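# Place blanking panel from work bench into empty shelf bay

## Task

Take the blanking panel off the work bench and set it entirely within the empty bay of the parts shelving, then release it and move the robot away. The panel must stay in the bay without the robot supporting it, and the robot must not tip over or finish leaning.

## Robot and tools

ROBOT. A Hello Robot Stretch 4, about 1.6 m tall, with one arm. It has an omni-wheel base (rim within 0.23 m of the base origin), a lift on a mast, an arm that telescopes forward, a three-joint wrist (yaw, pitch, roll) and a two-finger gripper. A loose object may occasionally get a brief shove from outside.

FRAMES. Base frame: origin on the floor below the base centre, x ahead, y to the left, z up. hand_pose, a point between the open fingertips, is reported in this frame; with all wrist joints at 0 its axes line up with the base axes. The printed hand position may be slightly wrong. The odometry frame is where the base frame sat when the scene began.

execute_actions. Argument "actions": a list holding one action, or empty (empty just reports state and images). An action contains "base", "joints" or both, plus optional "pace" and "contact_limits"; or it contains only "end_of_arm". Everything in one action starts together and may finish at different times.
- "base": exactly one key, each a relative move from where the base last reported itself. translate_m: straight drive in metres, forward positive, -2 to 2. strafe_m: sideways in metres, left positive, -2 to 2. rotate_rad: turn in place in radians, counter-clockwise (left) positive, -3.2 to 3.2.
- "joints": an object of absolute targets by name, any subset. lift_m 0 to 1.2 m; arm_m 0 to 0.55 m extension; wrist_yaw_rad -1.134 to 4.276 (0 points ahead, positive turns left, 3.14 folded back, above 3.4 the arm may block); wrist_pitch_rad -1.117 to 4.259 (0 level, 1.57 pointing down); wrist_roll_rad -1.117 to 4.259 (0 keeps fingers level; positive turns clockwise seen from behind); gripper_m -0.038 to 0.141, the fingertip gap in metres, negatives press the tips together. Done tolerances: ±0.004 for lift, arm and gripper, ±0.02 yaw and roll, ±0.05 pitch. Targets past a range are clipped and reported; other bad values or unknown keys reject the whole call.
- "pace": "slow", "default", "fast" or "max" (base 0.1/0.3/0.4/0.6 m/s, turning 1/2/3/4 rad/s; with lift above 0.2 the base is slowed, to 0.3 m/s and 1 rad/s at lift 1.2).
- "contact_limits": {"arm_m": value 0 to 0.75}, how hard the arm may push before halting; 0.5 if omitted.
- "end_of_arm": "enable_torque" re-powers wrist or gripper motors that shut off.
Argument "cameras": list of head_camera, head_left_camera, head_right_camera, wrist_camera or "all"; omitted or null gives all, [] gives none. Example action: {"base": {"translate_m": 0.3}, "joints": {"gripper_m": 0.05}, "pace": "fast"}. An action lasts at most 15 s. Parts left out of an action may keep driving toward earlier targets unseen.

wait: {"seconds": 0 to 10}; commands nothing, returns state and images.
zoom_image: {"camera": name, "region": [x0, y0, x1, y1]} pixels from the image's top-left, at most 504 by 504, on the latest full image of that camera.
finished_scene: {"scene": number of the current scene}; ends it permanently and reports success. The goal must already hold steadily.
If any result reports a stop, later execute_actions, wait and finished_scene calls in the same reply are skipped.

CAMERAS. head_camera sits atop the mast facing forward and down (turn the base to look around). head_left_camera and head_right_camera are fisheyes beside it, angled more steeply, showing base and arm. wrist_camera looks along the fingers, tips near the bottom of its image.

RESULT LINES. base_status and joint_status: how each commanded motion ended. "done" (for the base, wheels turned the commanded amount, slip included); "off_target" (stopped short, may still push); "contact_stop_at_<key>" (met resistance; the part holds, but lift, arm or wheels go slack, so a lift may sag or the base roll); "limit_stop_at_<name>"; "time_out"; "torque_fault" (a wrist or gripper motor maxed out and went limp; send enable_torque). After a stop the old target is dropped. "limit_stop_at_tilt" means a lean over 6 degrees; lift, arm and wheels go slack until it lessens. "limit_stop_at_own_body" blocks motion into the robot itself, likely when pitch is below -0.2 with roll below -0.4 or above 4; moving away still works. on_its_own lists uncommanded behaviour; its "held at" is a target, not a position. lidar_m: 12 distances in metres, 30-degree sectors starting straight ahead and going counter-clockwise (4th left, 7th behind, 10th right); "-" means nothing seen or closer than 0.25 m; it sees from about 0.15 m up, so tabletops register; it may miss glass, thin legs and rear objects. wrist_depth_mm: 7x7 grid of median depths, 100 to 2000 mm, top-left first, "-" invalid; robot body visible, clear items omitted. base_odometry: wheel-based, heading -3.142 to 3.142, left positive. If turned_by_wheels and turned_by_imu differ by over about 0.1 rad, suspect a collision or slip; heading error roughly equals their difference. base_tilt in degrees, forward and right positive, with a fixed bias up to about 1.5. motor_effort: percent of maximum, positive toward higher joint values, bracket is the noisy peak during the last action; a rest effort outside its normal band suggests contact or load; a carried load shifts wrist_pitch_rad effort. For wheel_0..wheel_2 positive means turning right.

GRIPPING. Command gripper_m below the object's width; deeper values squeeze harder and pull the object toward the wrist by up to a third of the difference; opening pushes it out. Neither reading nor "done" proves a grasp; at commanded values of 0 or more a firm hold shows in gripper effort. Tips stuck on a surface beneath: raise the lift.

START AND CAUTIONS. To unfold the wrist first, send lift_m 0.4 with wrist_yaw_rad 0 together. Avoid driving or turning with over 1 kg held and arm_m above 0.2, especially at fast paces; avoid sustained pushes or pulls, worse with a high gripper or high contact limit. A level gripper holding over about 2 kg may fault the wrist. Avoid dropping, slipping or slamming the panel, hard collisions and strong pushes. A base tilt different from the start may mean a wheel is on something. While the operator is thinking the robot keeps its last command and the world keeps moving; less robot motion time is better.

Each tool is called after "Call:" as name(argument=value, ...) on one line, values as JSON.

## Session

Call:
execute_actions(actions=[])

Scene clock: 0.00 s.
base_odometry: x=+0.000 y=+0.000 heading=+0.000 (m, m, rad; odometry frame)
turned_by_wheels: +0.000 (rad since the last result)
turned_by_imu: +0.000 (rad since the last result)
base_tilt: forward=-0.1 right=+0.0 (deg)
lidar_m: 1.30 1.95 1.80 2.29 1.37 1.18 1.16 1.17 2.26 1.91 2.08 1.30
base_status: not commanded
joint_positions: lift_m=+0.273 arm_m=+0.001 wrist_yaw_rad=+3.205 wrist_pitch_rad=-0.008 wrist_roll_rad=+0.003 gripper_m=+0.057
joint_status: not commanded
motor_effort: lift_m=+20 arm_m=-2 wrist_yaw_rad=+1 wrist_pitch_rad=-6 wrist_roll_rad=+2 gripper_m=-2 wheel_0=+0 wheel_1=-1 wheel_2=-1 (%)
hand_pose: x=-0.1219 y=+0.0690 z=+0.4531 quat_wxyz=(-0.032, +0.004, +0.001, +0.999) (m; base frame)
wrist_depth_mm: - - 137 1366 1255 1182 1098 / - - 136 1397 1281 1160 1098 / - 106 135 1366 1255 1182 1098 / - 124 141 1366 1229 1160 1078 / 202 1464 1499 1366 1205 1160 1098 / 213 1397 194 1366 213 1138 1078 / 211 1025 1098 153 1078 1078 1042
pictures: head_camera, head_left_camera, head_right_camera, wrist_camera
Images, in order (width x height): head_camera 420x560, head_left_camera 420x672, head_right_camera 420x672, wrist_camera 616x392.

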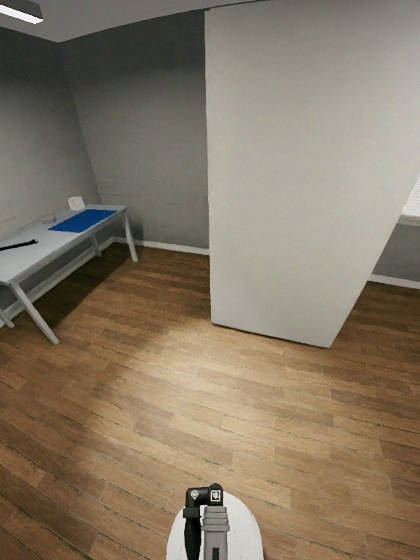

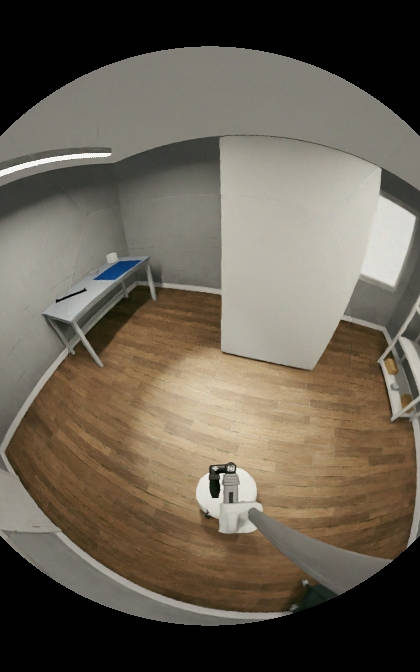

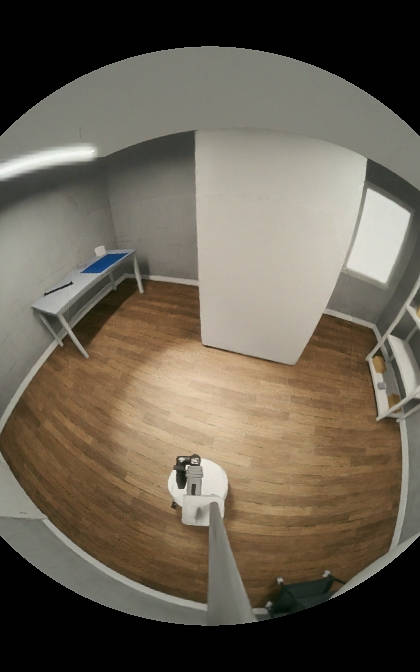

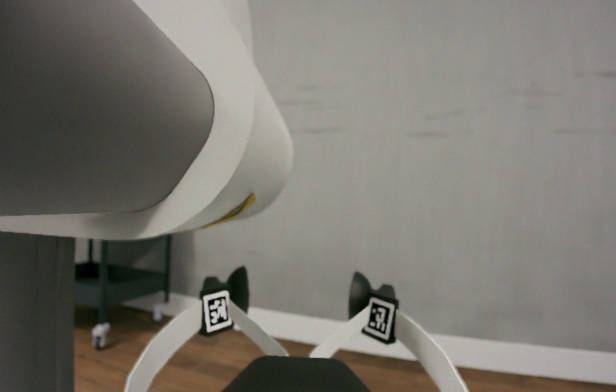

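Call:
execute_actions(actions=[{"base":{"rotate_rad":1.37},"joints":{"lift_m":0.9,"wrist_yaw_rad":0,"gripper_m":0.12}}])

Call:
execute_actions(actions=[{"base":{"translate_m":0.9},"joints":{"wrist_pitch_rad":0.8}}])

Scene clock: 6.70 s.
base_odometry: x=+0.000 y=+0.000 heading=+1.369 (m, m, rad; odometry frame)
turned_by_wheels: +1.369 (rad since the last result)
turned_by_imu: +1.391 (rad since the last result)
base_tilt: forward=-0.1 right=+0.0 (deg)
lidar_m: 2.48 1.57 1.22 1.15 1.17 1.26 2.22 1.96 1.33 1.29 2.25 1.79
base_status: done
joint_positions: lift_m=+0.900 arm_m=+0.001 wrist_yaw_rad=+0.000 wrist_pitch_rad=-0.008 wrist_roll_rad=+0.003 gripper_m=+0.120
joint_status: all done
motor_effort: lift_m=+23(30) arm_m=-1(1) wrist_yaw_rad=-1(6) wrist_pitch_rad=-6(6) wrist_roll_rad=+2(2) gripper_m=+0(3) wheel_0=-4(9) wheel_1=-4(9) wheel_2=-6(13) (%)
hand_pose: x=+0.4600 y=-0.0873 z=+1.0802 quat_wxyz=(+1.000, +0.001, -0.004, +0.000) (m; base frame)
wrist_depth_mm: 1499 - - - - - - / 1464 - - - - - - / 1576 - - - - - - / 1537 - - - - - - / 1618 - - - - - - / 1576 1808 - - 220 1499 1537 / 1576 - - 149 - - -
pictures: head_camera, head_left_camera, head_right_camera, wrist_camera
Images, in order (width x height): head_camera 420x560, head_left_camera 420x672, head_right_camera 420x672, wrist_camera 616x392.

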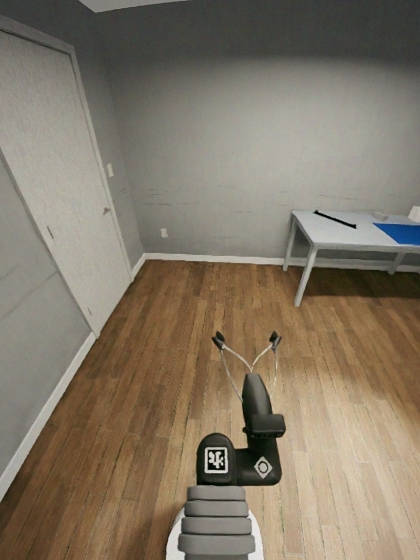

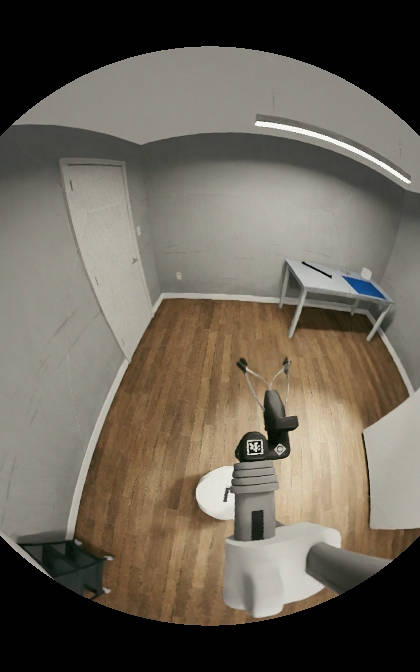

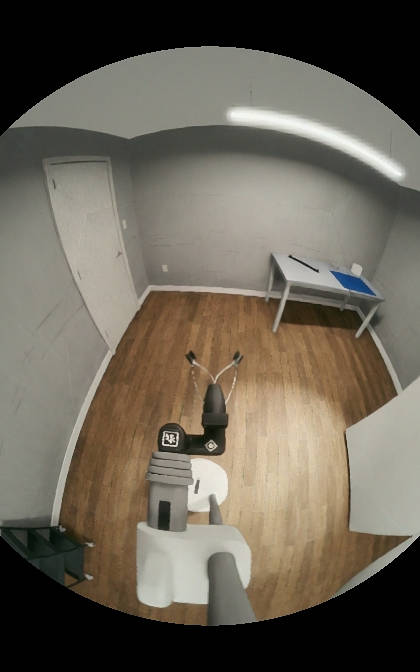

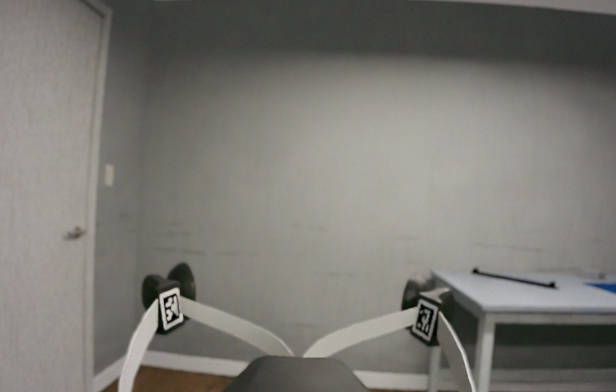

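Scene clock: 11.17 s.
base_odometry: x=+0.180 y=+0.882 heading=+1.369 (m, m, rad; odometry frame)
turned_by_wheels: +0.000 (rad since the last result)
turned_by_imu: -0.004 (rad since the last result)
base_tilt: forward=+0.0 right=-0.1 (deg)
lidar_m: 1.55 1.36 1.08 1.09 1.20 1.72 2.85 1.85 1.50 2.61 1.05 1.12
base_status: done
joint_positions: lift_m=+0.900 arm_m=+0.001 wrist_yaw_rad=+0.000 wrist_pitch_rad=+0.802 wrist_roll_rad=+0.003 gripper_m=+0.120
joint_status: all done
motor_effort: lift_m=+23(23) arm_m=-1(2) wrist_yaw_rad=+0(0) wrist_pitch_rad=-4(5) wrist_roll_rad=+2(2) gripper_m=+0(0) wheel_0=+4(1) wheel_1=+4(10) wheel_2=-5(14) (%)
hand_pose: x=+0.3722 y=-0.0874 z=+0.8708 quat_wxyz=(+0.921, +0.001, +0.390, +0.000) (m; base frame)
wrist_depth_mm: 1366 1397 1336 1336 1255 1205 1160 / 1499 1499 1464 1464 1366 1336 1308 / 1430 1618 1708 1661 1537 1499 1464 / 1336 1430 1430 1430 1499 1537 1499 / 1205 1255 1255 1281 1308 1336 1336 / 1078 1042 1060 1138 220 1160 1098 / 976 976 1025 149 1025 1008 1078
pictures: head_camera, head_left_camera, head_right_camera, wrist_camera
Images, in order (width x height): head_camera 420x560, head_left_camera 420x672, head_right_camera 420x672, wrist_camera 616x392.

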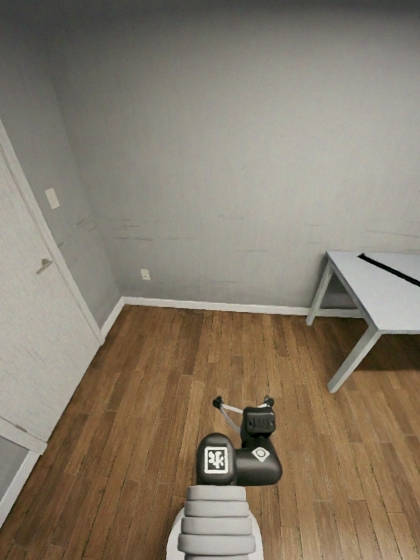

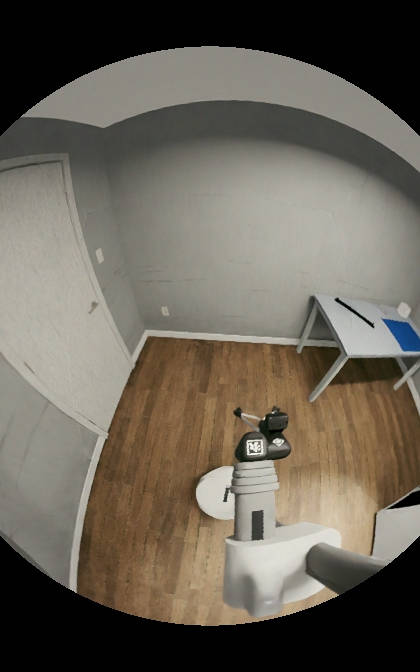

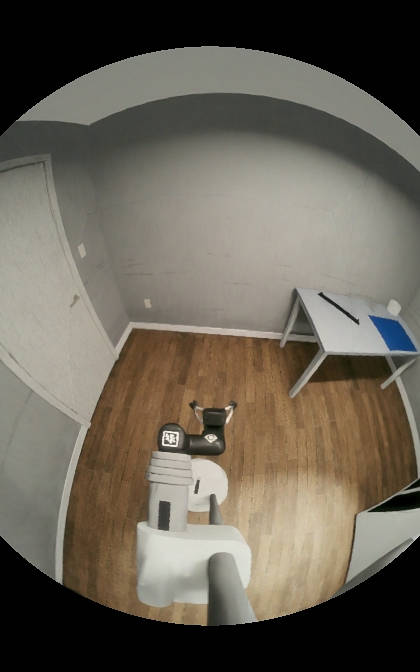

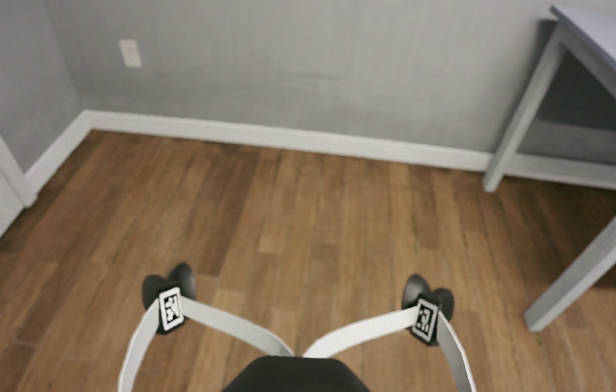

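Call:
execute_actions(actions=[{"base":{"strafe_m":-1.0},"joints":{"lift_m":1.0}}], cameras=[])

Call:
execute_actions(actions=[{"base":{"translate_m":0.4}}])

Scene clock: 18.40 s.
base_odometry: x=+1.160 y=+0.681 heading=+1.369 (m, m, rad; odometry frame)
turned_by_wheels: +0.000 (rad since the last result)
turned_by_imu: -0.001 (rad since the last result)
base_tilt: forward=-0.1 right=-0.1 (deg)
lidar_m: 0.68 1.59 2.14 2.09 2.25 2.67 1.18 0.68 0.88 1.59 0.94 0.68
base_status: done
joint_positions: lift_m=+1.000 arm_m=+0.001 wrist_yaw_rad=+0.000 wrist_pitch_rad=+0.802 wrist_roll_rad=+0.003 gripper_m=+0.120
joint_status: all done
motor_effort: lift_m=+22(23) arm_m=-1(1) wrist_yaw_rad=+0(1) wrist_pitch_rad=-4(4) wrist_roll_rad=+2(2) gripper_m=+0(0) wheel_0=+1(13) wheel_1=-3(10) wheel_2=+0(4) (%)
hand_pose: x=+0.3722 y=-0.0874 z=+0.9708 quat_wxyz=(+0.921, +0.001, +0.390, +0.000) (m; base frame)
wrist_depth_mm: 1308 1281 1205 1008 1042 1098 1078 / 1499 1464 798 809 831 854 891 / 1708 1618 654 661 691 707 723 / 1537 1537 768 1464 691 627 615 / 1366 1336 1366 1397 1430 1464 1430 / 1182 1182 991 1255 220 1281 1281 / 1078 1098 1098 149 1118 1118 1160
pictures: none
No camera images: the call's "cameras" was empty. Leave "cameras" out to get every camera's image.

Scene clock: 21.23 s.
base_odometry: x=+1.240 y=+1.073 heading=+1.369 (m, m, rad; odometry frame)
turned_by_wheels: +0.000 (rad since the last result)
turned_by_imu: -0.002 (rad since the last result)
base_tilt: forward=+0.0 right=+0.0 (deg)
lidar_m: 0.26 0.29 1.72 2.04 2.22 2.79 1.35 1.01 1.52 0.99 0.41 0.29
base_status: done
joint_positions: lift_m=+1.000 arm_m=+0.001 wrist_yaw_rad=+0.000 wrist_pitch_rad=+0.802 wrist_roll_rad=+0.003 gripper_m=+0.120
joint_status: not commanded
motor_effort: lift_m=+22(22) arm_m=-1(1) wrist_yaw_rad=+1(0) wrist_pitch_rad=-4(4) wrist_roll_rad=+3(1) gripper_m=+0(2) wheel_0=+3(6) wheel_1=+3(7) wheel_2=-5(15) (%)
hand_pose: x=+0.3722 y=-0.0874 z=+0.9708 quat_wxyz=(+0.921, +0.001, +0.390, +0.000) (m; base frame)
wrist_depth_mm: 917 891 854 842 820 788 768 / 1025 976 820 798 831 820 820 / 1160 1098 661 668 676 707 715 / 1366 585 559 574 580 585 597 / 1366 484 492 496 508 508 517 / 1160 407 413 439 220 445 455 / 387 379 392 149 399 399 410
pictures: head_camera, head_left_camera, head_right_camera, wrist_camera
Images, in order (width x height): head_camera 420x560, head_left_camera 420x672, head_right_camera 420x672, wrist_camera 616x392.

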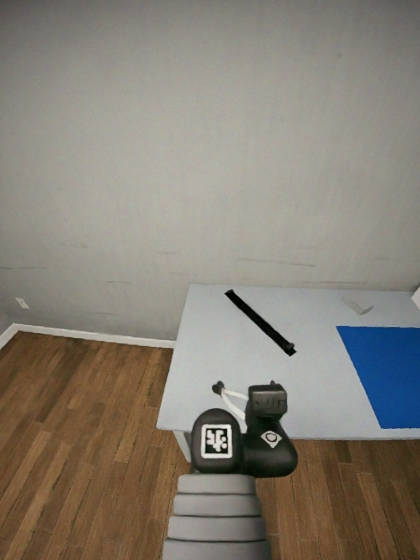

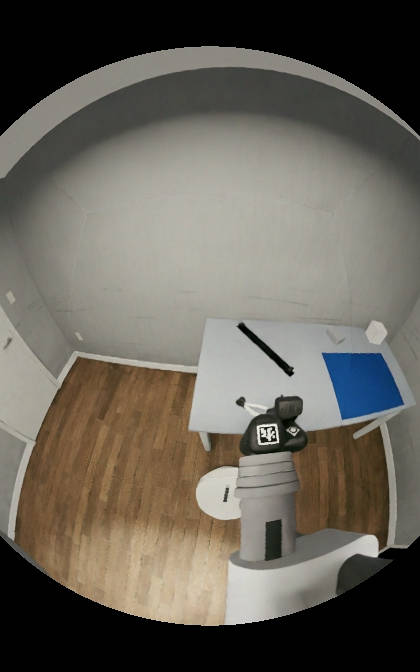

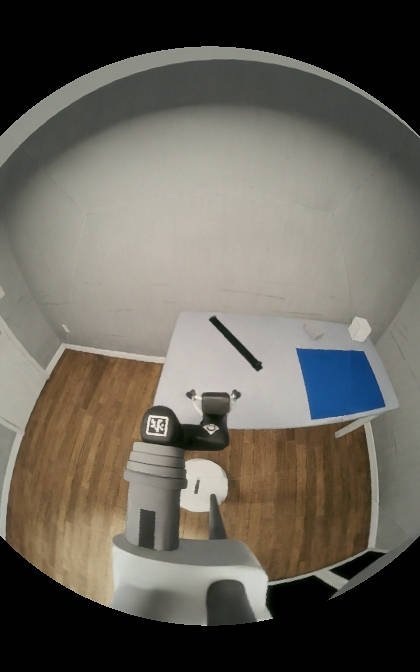

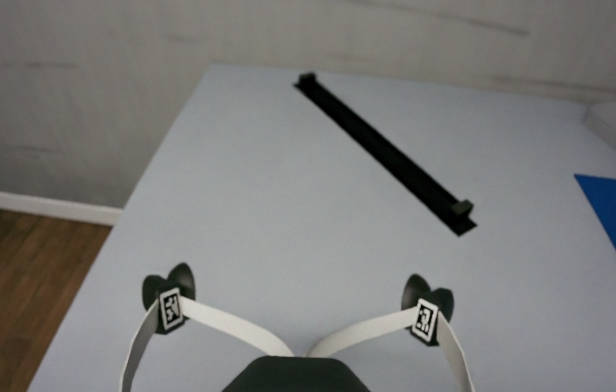

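Call:
zoom_image(camera="wrist_camera", region=[270,50,510,250])

Region (270, 50, 510, 250) of wrist_camera's 616x392 image, scaled by 2.100.

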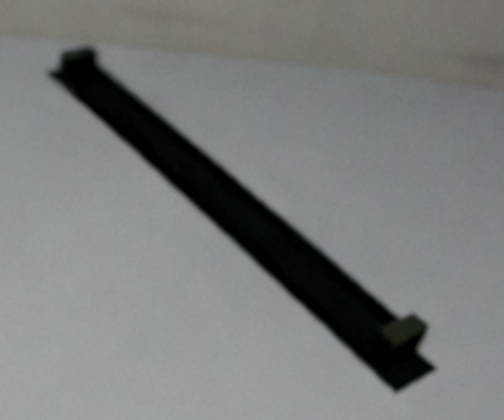

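Call:
execute_actions(actions=[{"base":{"strafe_m":-0.14},"joints":{"arm_m":0.5,"wrist_pitch_rad":1.57,"wrist_roll_rad":-0.5}}])

Scene clock: 34.23 s.
base_odometry: x=+1.377 y=+1.045 heading=+1.369 (m, m, rad; odometry frame)
turned_by_wheels: +0.000 (rad since the last result)
turned_by_imu: -0.002 (rad since the last result)
base_tilt: forward=+0.0 right=-0.1 (deg)
lidar_m: 0.28 0.27 0.46 2.17 2.36 2.88 0.98 1.02 1.53 0.95 0.38 0.30
base_status: done
joint_positions: lift_m=+1.000 arm_m=+0.499 wrist_yaw_rad=+0.000 wrist_pitch_rad=+1.570 wrist_roll_rad=-0.500 gripper_m=+0.120
joint_status: all done
motor_effort: lift_m=+22(22) arm_m=+5(5) wrist_yaw_rad=+0(1) wrist_pitch_rad=+1(3) wrist_roll_rad=+0(3) gripper_m=-1(1) wheel_0=+2(11) wheel_1=-3(13) wheel_2=+0(3) (%)
hand_pose: x=+0.6703 y=-0.0874 z=+0.8896 quat_wxyz=(+0.685, -0.175, +0.685, +0.175) (m; base frame)
wrist_depth_mm: 349 351 349 351 353 353 353 / 345 349 353 353 353 351 355 / 345 347 351 351 351 353 357 / 347 351 349 349 353 351 353 / 347 347 347 351 349 351 353 / 347 349 345 349 220 351 351 / 345 347 349 150 349 351 353
pictures: head_camera, head_left_camera, head_right_camera, wrist_camera
Images, in order (width x height): head_camera 420x560, head_left_camera 420x672, head_right_camera 420x672, wrist_camera 616x392.

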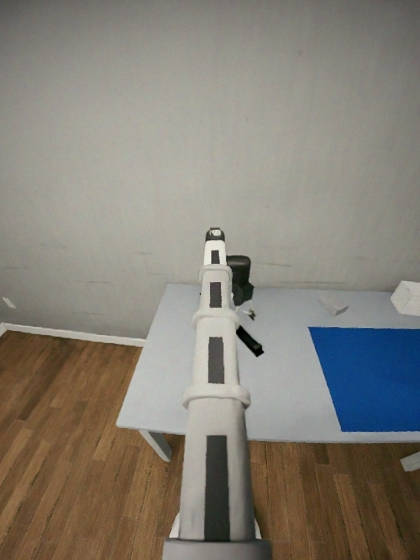

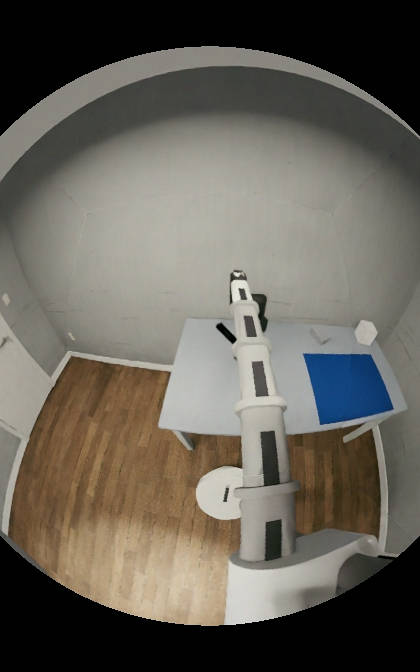

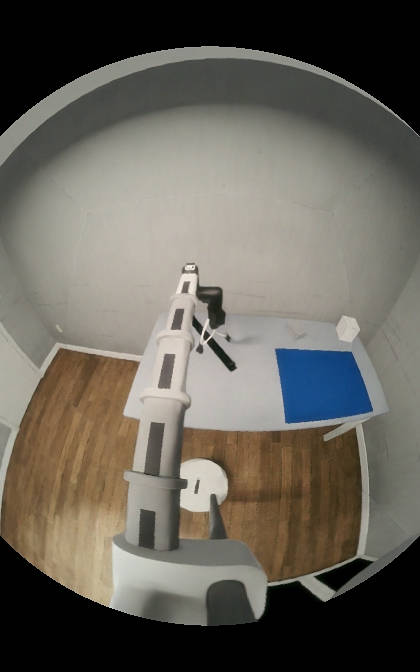

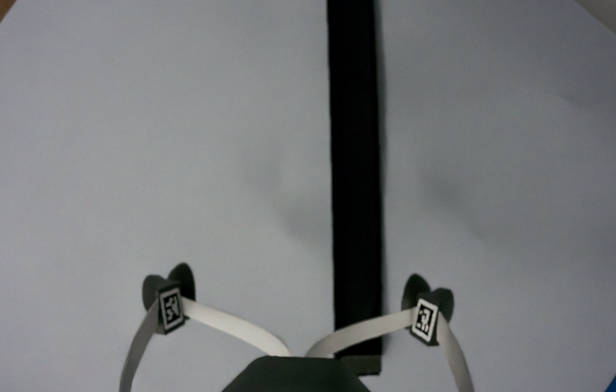

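Call:
execute_actions(actions=[{"base":{"translate_m":0.08},"joints":{"arm_m":0.54,"lift_m":0.91,"wrist_roll_rad":-0.52,"gripper_m":0.085}}], cameras=["wrist_camera","head_right_camera"])

Scene clock: 39.57 s.
base_odometry: x=+1.393 y=+1.123 heading=+1.369 (m, m, rad; odometry frame)
turned_by_wheels: +0.000 (rad since the last result)
turned_by_imu: -0.002 (rad since the last result)
base_tilt: forward=-0.1 right=+0.0 (deg)
lidar_m: 0.25 0.25 0.31 2.16 2.35 2.95 1.06 1.10 1.54 0.72 0.30 0.25
base_status: done
joint_positions: lift_m=+0.910 arm_m=+0.539 wrist_yaw_rad=+0.000 wrist_pitch_rad=+1.570 wrist_roll_rad=-0.519 gripper_m=+0.085
joint_status: all done
motor_effort: lift_m=+18(18) arm_m=+4(6) wrist_yaw_rad=+0(0) wrist_pitch_rad=+0(0) wrist_roll_rad=+2(1) gripper_m=-1(2) wheel_0=+4(10) wheel_1=+2(10) wheel_2=-6(15) (%)
hand_pose: x=+0.7103 y=-0.0874 z=+0.7999 quat_wxyz=(+0.684, -0.182, +0.683, +0.182) (m; base frame)
wrist_depth_mm: 259 260 260 259 263 265 264 / 260 259 262 258 263 264 264 / 259 259 259 259 263 262 264 / 259 260 260 258 262 263 263 / 258 260 259 258 263 263 263 / 259 258 200 259 216 263 264 / 258 258 259 150 260 262 262
pictures: head_right_camera, wrist_camera
Images, in order (width x height): head_right_camera 420x672, wrist_camera 616x392.

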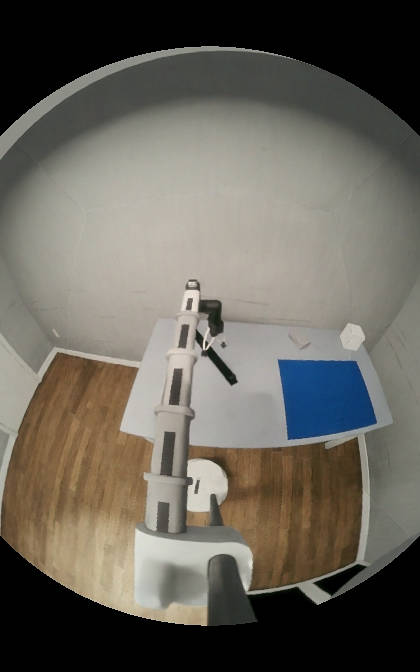

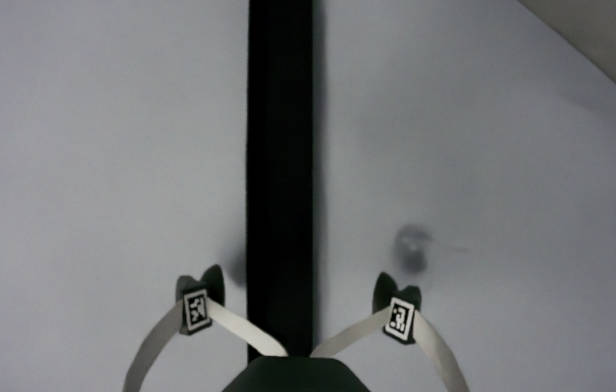

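Call:
execute_actions(actions=[{"joints":{"arm_m":0.515,"lift_m":0.885,"gripper_m":0.07},"pace":"slow"}], cameras=["wrist_camera"])

Call:
execute_actions(actions=[{"joints":{"lift_m":0.875},"pace":"slow"}], cameras=["wrist_camera"])

Scene clock: 44.57 s.
base_odometry: x=+1.393 y=+1.123 heading=+1.369 (m, m, rad; odometry frame)
turned_by_wheels: +0.000 (rad since the last result)
turned_by_imu: -0.001 (rad since the last result)
base_tilt: forward=-0.1 right=-0.1 (deg)
lidar_m: 0.25 0.25 0.33 2.14 2.33 2.94 1.07 1.11 1.52 0.75 0.29 0.25
base_status: not commanded
joint_positions: lift_m=+0.886 arm_m=+0.516 wrist_yaw_rad=+0.003 wrist_pitch_rad=+1.558 wrist_roll_rad=-0.520 gripper_m=+0.070
joint_status: all done
on_its_own: wrist_pitch_rad is at rest, and its effort (+33) is outside its rest range (-23 to +23)
motor_effort: lift_m=+8(16) arm_m=-8(7) wrist_yaw_rad=-7(7) wrist_pitch_rad=+33(33) wrist_roll_rad=+1(2) gripper_m=-4(4) wheel_0=+4(4) wheel_1=+3(2) wheel_2=-4(6) (%)
hand_pose: x=+0.6910 y=-0.0874 z=+0.7758 quat_wxyz=(+0.687, -0.184, +0.679, +0.181) (m; base frame)
wrist_depth_mm: 242 244 246 244 248 252 252 / 241 242 244 244 248 250 251 / 241 243 243 244 248 249 250 / 240 241 243 241 247 248 248 / 240 240 242 242 245 246 247 / 240 240 195 241 213 247 248 / 237 237 240 147 244 245 246
pictures: wrist_camera
Images, in order (width x height): wrist_camera 616x392.

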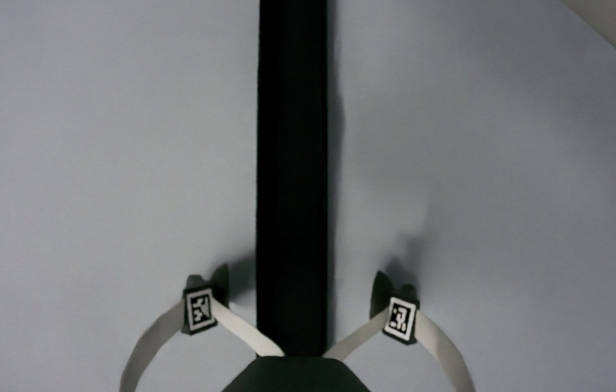

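Scene clock: 46.00 s.
base_odometry: x=+1.393 y=+1.123 heading=+1.369 (m, m, rad; odometry frame)
turned_by_wheels: +0.000 (rad since the last result)
turned_by_imu: -0.001 (rad since the last result)
base_tilt: forward=-0.1 right=+0.0 (deg)
lidar_m: 0.25 0.25 0.32 2.17 2.37 2.95 1.08 1.08 1.55 0.70 0.29 0.25
base_status: not commanded
joint_positions: lift_m=+0.891 arm_m=+0.516 wrist_yaw_rad=+0.002 wrist_pitch_rad=+1.563 wrist_roll_rad=-0.520 gripper_m=+0.070
joint_status: lift_m contact_stop (moved +0.004 of -0.011)
on_its_own: lift_m is slack since a contact_stop (your +0.875 is given up)
motor_effort: lift_m=+19(19) arm_m=-6(8) wrist_yaw_rad=-6(7) wrist_pitch_rad=+20(34) wrist_roll_rad=+1(1) gripper_m=-4(3) wheel_0=+4(4) wheel_1=+2(3) wheel_2=-4(4) (%)
hand_pose: x=+0.6894 y=-0.0874 z=+0.7803 quat_wxyz=(+0.686, -0.183, +0.681, +0.182) (m; base frame)
wrist_depth_mm: 243 245 247 246 248 249 251 / 243 245 245 245 248 248 251 / 243 245 245 245 247 249 250 / 241 243 244 244 247 247 249 / 241 243 243 244 247 247 250 / 241 241 198 242 205 247 247 / 239 241 241 146 245 245 247
pictures: wrist_camera
Images, in order (width x height): wrist_camera 616x392.

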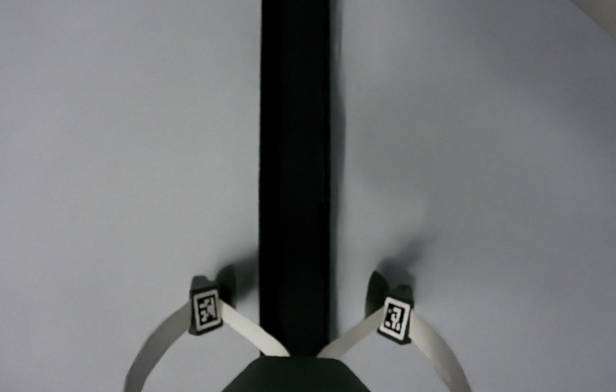

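Call:
execute_actions(actions=[{"joints":{"lift_m":0.898,"gripper_m":0.0},"pace":"slow"}], cameras=["wrist_camera"])

Scene clock: 50.30 s.
base_odometry: x=+1.393 y=+1.123 heading=+1.369 (m, m, rad; odometry frame)
turned_by_wheels: +0.000 (rad since the last result)
turned_by_imu: -0.002 (rad since the last result)
base_tilt: forward=+0.0 right=-0.1 (deg)
lidar_m: 0.25 0.25 0.32 2.17 2.37 2.97 1.08 1.10 1.55 0.72 0.29 0.25
base_status: not commanded
joint_positions: lift_m=+0.898 arm_m=+0.516 wrist_yaw_rad=+0.000 wrist_pitch_rad=+1.570 wrist_roll_rad=-0.520 gripper_m=+0.001
joint_status: all done
motor_effort: lift_m=+23(21) arm_m=-5(7) wrist_yaw_rad=-1(5) wrist_pitch_rad=+1(14) wrist_roll_rad=+1(1) gripper_m=-22(21) wheel_0=+4(4) wheel_1=+3(2) wheel_2=-4(4) (%)
hand_pose: x=+0.6871 y=-0.0874 z=+0.7875 quat_wxyz=(+0.684, -0.182, +0.683, +0.182) (m; base frame)
wrist_depth_mm: 247 248 249 242 250 251 251 / 247 249 248 242 250 252 253 / 247 247 248 240 250 251 251 / 247 249 248 241 250 249 250 / 248 247 250 239 249 251 253 / 245 247 189 239 249 250 250 / 246 247 248 238 249 249 251
pictures: wrist_camera
Images, in order (width x height): wrist_camera 616x392.

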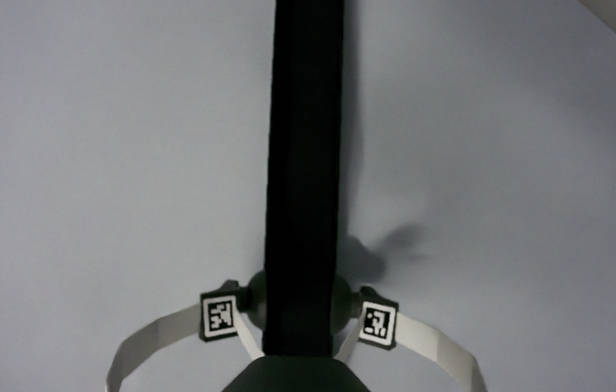

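Call:
execute_actions(actions=[{"joints":{"lift_m":0.97}}], cameras=[])

Call:
execute_actions(actions=[{"base":{"translate_m":-0.4},"joints":{"arm_m":0.2,"wrist_roll_rad":1.53}}], cameras=["wrist_camera","head_camera"])

Call:
execute_actions(actions=[{"base":{"strafe_m":0.95},"joints":{"arm_m":0.05}}], cameras=[])

Call:
execute_actions(actions=[{"base":{"rotate_rad":3.0},"pace":"slow"}])

Scene clock: 56.53 s.
base_odometry: x=+1.393 y=+1.123 heading=+1.369 (m, m, rad; odometry frame)
turned_by_wheels: +0.000 (rad since the last result)
turned_by_imu: -0.002 (rad since the last result)
base_tilt: forward=-0.1 right=-0.1 (deg)
lidar_m: 0.25 0.25 0.32 2.18 2.37 2.95 1.05 1.09 1.57 0.72 0.31 0.25
base_status: not commanded
joint_positions: lift_m=+0.970 arm_m=+0.516 wrist_yaw_rad=+0.000 wrist_pitch_rad=+1.570 wrist_roll_rad=-0.520 gripper_m=+0.001
joint_status: all done
motor_effort: lift_m=+24(21) arm_m=-5(5) wrist_yaw_rad=-1(1) wrist_pitch_rad=+0(1) wrist_roll_rad=+1(1) gripper_m=-22(23) wheel_0=+4(4) wheel_1=+2(2) wheel_2=-4(4) (%)
hand_pose: x=+0.6870 y=-0.0874 z=+0.8595 quat_wxyz=(+0.684, -0.182, +0.683, +0.182) (m; base frame)
wrist_depth_mm: 319 319 322 243 325 322 359 / 319 319 319 241 324 324 322 / 317 317 324 241 320 322 324 / 317 320 320 240 322 322 325 / 317 319 319 239 320 322 324 / 317 317 189 238 320 322 324 / 315 317 315 237 320 324 324
pictures: none
No camera images: the call's "cameras" was empty. Leave "cameras" out to get every camera's image.

Scene clock: 59.37 s.
base_odometry: x=+1.313 y=+0.731 heading=+1.369 (m, m, rad; odometry frame)
turned_by_wheels: +0.000 (rad since the last result)
turned_by_imu: +0.000 (rad since the last result)
base_tilt: forward=-0.1 right=-0.1 (deg)
lidar_m: 0.32 0.34 2.24 2.20 2.38 2.89 0.76 0.68 1.03 1.46 0.52 0.37
base_status: done
joint_positions: lift_m=+0.970 arm_m=+0.201 wrist_yaw_rad=+0.000 wrist_pitch_rad=+1.570 wrist_roll_rad=+1.529 gripper_m=+0.001
joint_status: all done
motor_effort: lift_m=+23(24) arm_m=-5(6) wrist_yaw_rad=+1(1) wrist_pitch_rad=+0(1) wrist_roll_rad=+3(8) gripper_m=-23(23) wheel_0=-2(8) wheel_1=-3(7) wheel_2=+4(15) (%)
hand_pose: x=+0.3719 y=-0.0874 z=+0.8595 quat_wxyz=(+0.510, +0.490, +0.510, -0.489) (m; base frame)
wrist_depth_mm: 315 1060 1060 243 1078 1118 1118 / 320 1060 1078 242 1078 1078 1118 / 334 1042 1060 241 1098 1098 1118 / 1042 1078 1042 240 1078 1098 1098 / 1042 1078 1060 239 854 878 1078 / 1060 1060 189 238 866 854 1098 / 1025 866 1060 238 1078 1118 1098
pictures: head_camera, wrist_camera
Images, in order (width x height): head_camera 420x560, wrist_camera 616x392.

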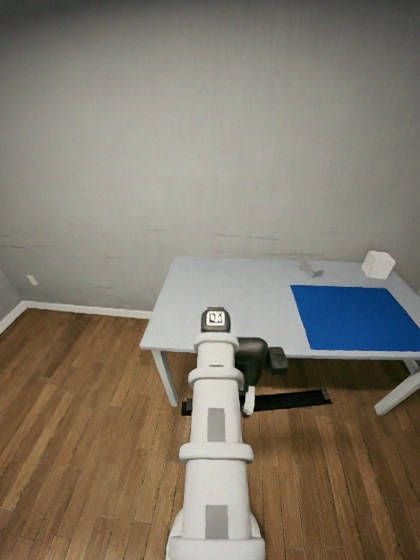

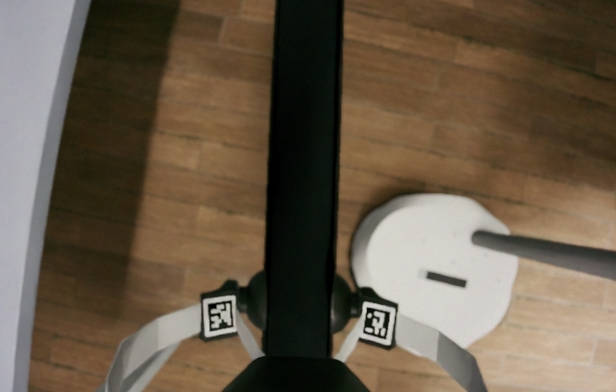

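Scene clock: 63.87 s.
base_odometry: x=+0.382 y=+0.922 heading=+1.369 (m, m, rad; odometry frame)
turned_by_wheels: +0.000 (rad since the last result)
turned_by_imu: -0.004 (rad since the last result)
base_tilt: forward=-0.1 right=-0.1 (deg)
lidar_m: 1.46 1.58 1.30 1.27 1.38 2.04 2.88 1.60 1.36 2.21 0.30 0.26
base_status: done
joint_positions: lift_m=+0.970 arm_m=+0.051 wrist_yaw_rad=+0.000 wrist_pitch_rad=+1.570 wrist_roll_rad=+1.530 gripper_m=+0.001
joint_status: all done
motor_effort: lift_m=+23(23) arm_m=-5(6) wrist_yaw_rad=+1(1) wrist_pitch_rad=+0(1) wrist_roll_rad=+4(3) gripper_m=-24(22) wheel_0=-1(10) wheel_1=+1(13) wheel_2=+0(3) (%)
hand_pose: x=+0.2219 y=-0.0874 z=+0.8595 quat_wxyz=(+0.510, +0.490, +0.510, -0.489) (m; base frame)
wrist_depth_mm: 1060 1078 1078 243 1060 1098 1098 / 1060 1060 1060 242 1118 1098 1118 / 1042 1078 1078 240 1098 1078 1098 / 1025 1060 1060 239 878 1078 1118 / 1042 1060 1060 238 866 723 415 / 1060 1042 189 237 866 1118 1078 / 1042 1025 1078 237 1060 1078 1078
pictures: none
No camera images: the call's "cameras" was empty. Leave "cameras" out to get every camera's image.

Scene clock: 68.13 s.
base_odometry: x=+0.382 y=+0.921 heading=-1.915 (m, m, rad; odometry frame)
turned_by_wheels: +2.999 (rad since the last result)
turned_by_imu: +3.051 (rad since the last result)
base_tilt: forward=-0.1 right=+0.0 (deg)
lidar_m: 3.21 1.80 1.31 1.83 1.01 0.89 1.46 1.53 1.36 1.26 0.30 0.26
base_status: done
joint_positions: lift_m=+0.970 arm_m=+0.051 wrist_yaw_rad=+0.000 wrist_pitch_rad=+1.570 wrist_roll_rad=+1.530 gripper_m=+0.001
joint_status: not commanded
motor_effort: lift_m=+23(23) arm_m=-5(4) wrist_yaw_rad=+1(1) wrist_pitch_rad=+0(0) wrist_roll_rad=+3(3) gripper_m=-24(22) wheel_0=-4(5) wheel_1=-5(9) wheel_2=-6(10) (%)
hand_pose: x=+0.2219 y=-0.0874 z=+0.8595 quat_wxyz=(+0.510, +0.490, +0.510, -0.489) (m; base frame)
wrist_depth_mm: 1042 1060 1078 242 1078 1118 1118 / 1042 1060 1078 243 1060 1098 1118 / 1060 1060 1060 242 1078 1098 1098 / 1042 1060 1042 240 891 1078 1118 / 1042 1060 1060 239 866 723 418 / 1042 1060 189 238 854 1078 1118 / 1042 1042 1060 237 1060 1098 1098
pictures: head_camera, head_left_camera, head_right_camera, wrist_camera
Images, in order (width x height): head_camera 420x560, head_left_camera 420x672, head_right_camera 420x672, wrist_camera 616x392.

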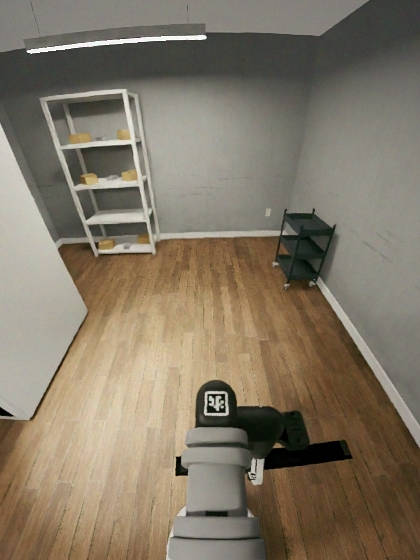

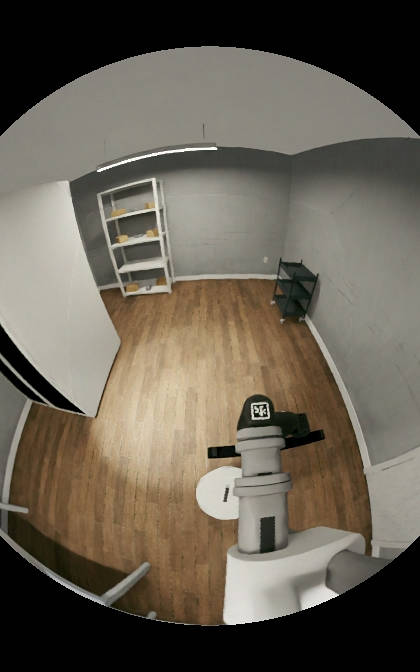

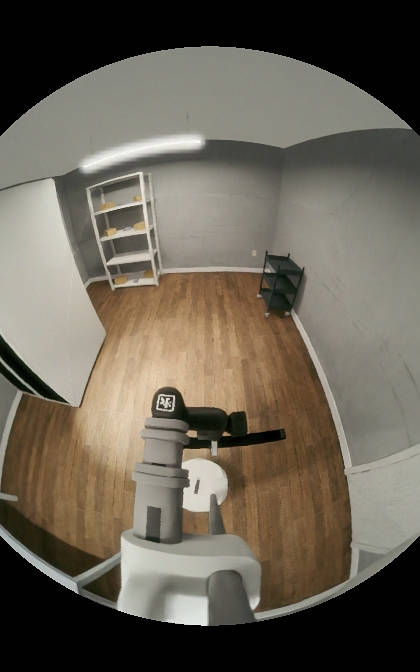

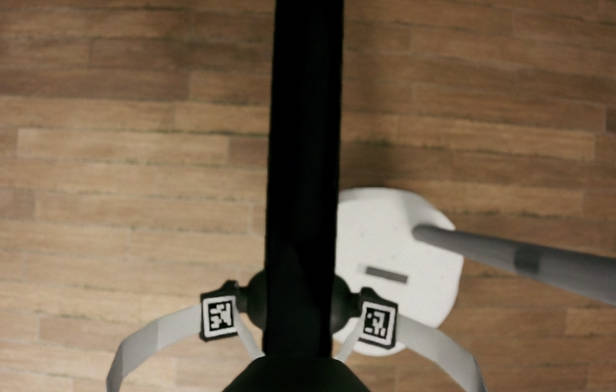

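Call:
execute_actions(actions=[{"base":{"translate_m":2.0},"joints":{"lift_m":0.72,"wrist_pitch_rad":1.2,"wrist_roll_rad":1.57,"arm_m":0}}], cameras=["head_camera","head_left_camera"])

Scene clock: 80.17 s.
base_odometry: x=-0.293 y=-0.961 heading=-1.915 (m, m, rad; odometry frame)
turned_by_wheels: +0.000 (rad since the last result)
turned_by_imu: -0.010 (rad since the last result)
base_tilt: forward=+0.0 right=+0.0 (deg)
lidar_m: 0.25 0.25 1.09 1.91 1.36 1.75 3.52 1.82 1.27 0.73 0.37 0.30
base_status: done
joint_positions: lift_m=+0.720 arm_m=+0.001 wrist_yaw_rad=+0.000 wrist_pitch_rad=+1.201 wrist_roll_rad=+1.570 gripper_m=+0.001
joint_status: all done
motor_effort: lift_m=+19(22) arm_m=-5(6) wrist_yaw_rad=+0(0) wrist_pitch_rad=-4(8) wrist_roll_rad=+3(4) gripper_m=-23(23) wheel_0=+2(8) wheel_1=+3(4) wheel_2=-5(14) (%)
hand_pose: x=+0.2763 y=-0.0874 z=+0.6294 quat_wxyz=(+0.584, +0.583, +0.400, -0.399) (m; base frame)
wrist_depth_mm: 1042 1098 960 242 820 759 723 / 1042 1060 960 243 820 768 715 / 1078 1060 991 242 831 759 715 / 1025 1025 946 239 820 732 535 / 1060 1078 931 239 798 564 530 / 1042 1042 189 239 213 559 530 / 1025 1008 946 237 788 539 530
pictures: head_camera, head_left_camera
Images, in order (width x height): head_camera 420x560, head_left_camera 420x672.

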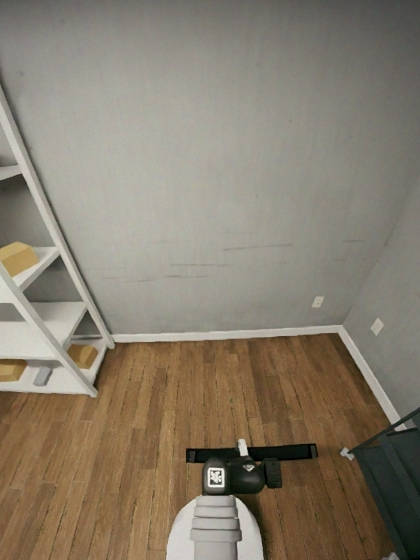

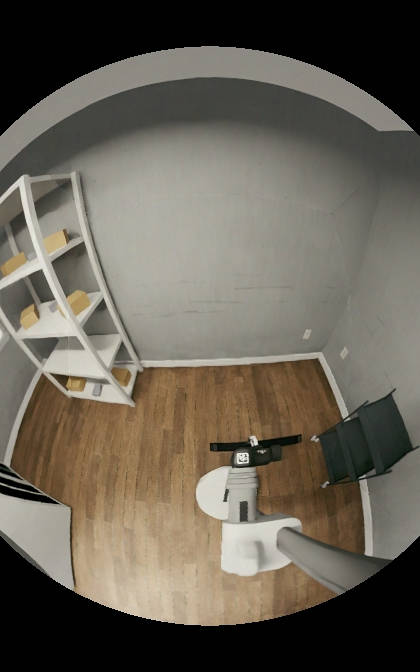

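Call:
execute_actions(actions=[{"base":{"translate_m":0.12}}], cameras=[])

Call:
execute_actions(actions=[{"base":{"strafe_m":1.2}}])

Scene clock: 83.80 s.
base_odometry: x=-0.333 y=-1.074 heading=-1.915 (m, m, rad; odometry frame)
turned_by_wheels: +0.000 (rad since the last result)
turned_by_imu: -0.002 (rad since the last result)
base_tilt: forward=-0.1 right=-0.1 (deg)
lidar_m: 0.25 0.26 1.03 2.49 1.38 1.78 3.64 1.82 1.27 0.75 0.38 0.31
base_status: done
joint_positions: lift_m=+0.720 arm_m=+0.001 wrist_yaw_rad=+0.000 wrist_pitch_rad=+1.201 wrist_roll_rad=+1.570 gripper_m=+0.001
joint_status: not commanded
motor_effort: lift_m=+19(19) arm_m=-5(5) wrist_yaw_rad=+0(1) wrist_pitch_rad=-4(4) wrist_roll_rad=+4(3) gripper_m=-23(22) wheel_0=+4(9) wheel_1=+3(8) wheel_2=-6(14) (%)
hand_pose: x=+0.2763 y=-0.0874 z=+0.6294 quat_wxyz=(+0.584, +0.583, +0.400, -0.399) (m; base frame)
wrist_depth_mm: 904 1042 960 242 820 768 715 / 917 1042 960 243 809 750 715 / 946 1042 946 241 831 759 707 / 931 1025 960 240 831 723 544 / 946 1042 946 240 809 564 530 / 917 1042 189 239 214 559 521 / 917 1025 946 240 798 544 530
pictures: none
No camera images: the call's "cameras" was empty. Leave "cameras" out to get every camera's image.

Scene clock: 89.13 s.
base_odometry: x=+0.796 y=-1.479 heading=-1.915 (m, m, rad; odometry frame)
turned_by_wheels: +0.000 (rad since the last result)
turned_by_imu: -0.006 (rad since the last result)
base_tilt: forward=+0.0 right=+0.0 (deg)
lidar_m: 0.26 0.25 0.76 1.26 0.86 0.59 0.56 3.60 2.55 1.95 0.38 0.32
base_status: done
joint_positions: lift_m=+0.720 arm_m=+0.001 wrist_yaw_rad=+0.000 wrist_pitch_rad=+1.201 wrist_roll_rad=+1.570 gripper_m=+0.001
joint_status: not commanded
motor_effort: lift_m=+19(19) arm_m=-5(5) wrist_yaw_rad=+1(1) wrist_pitch_rad=-4(3) wrist_roll_rad=+3(3) gripper_m=-24(23) wheel_0=+0(11) wheel_1=+0(11) wheel_2=+0(4) (%)
hand_pose: x=+0.2763 y=-0.0874 z=+0.6293 quat_wxyz=(+0.584, +0.583, +0.400, -0.399) (m; base frame)
wrist_depth_mm: 370 1042 976 243 820 759 723 / 439 500 946 242 820 768 715 / 436 946 866 242 809 750 723 / 433 820 866 240 820 741 539 / 430 917 866 239 820 554 530 / 427 931 189 239 213 564 525 / 421 433 866 238 788 549 530
pictures: head_camera, head_left_camera, head_right_camera, wrist_camera
Images, in order (width x height): head_camera 420x560, head_left_camera 420x672, head_right_camera 420x672, wrist_camera 616x392.

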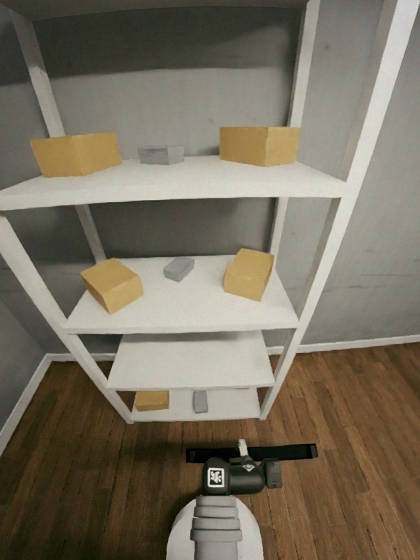

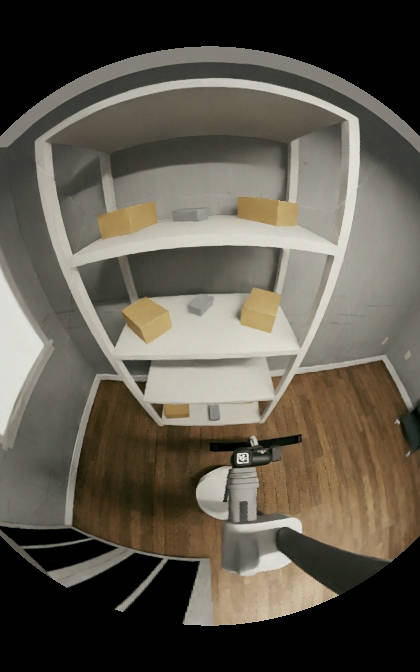

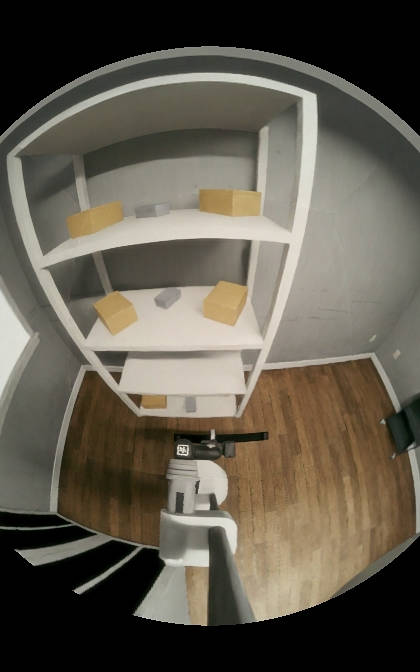

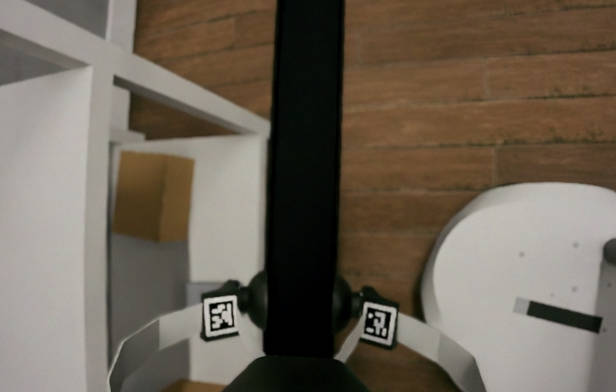

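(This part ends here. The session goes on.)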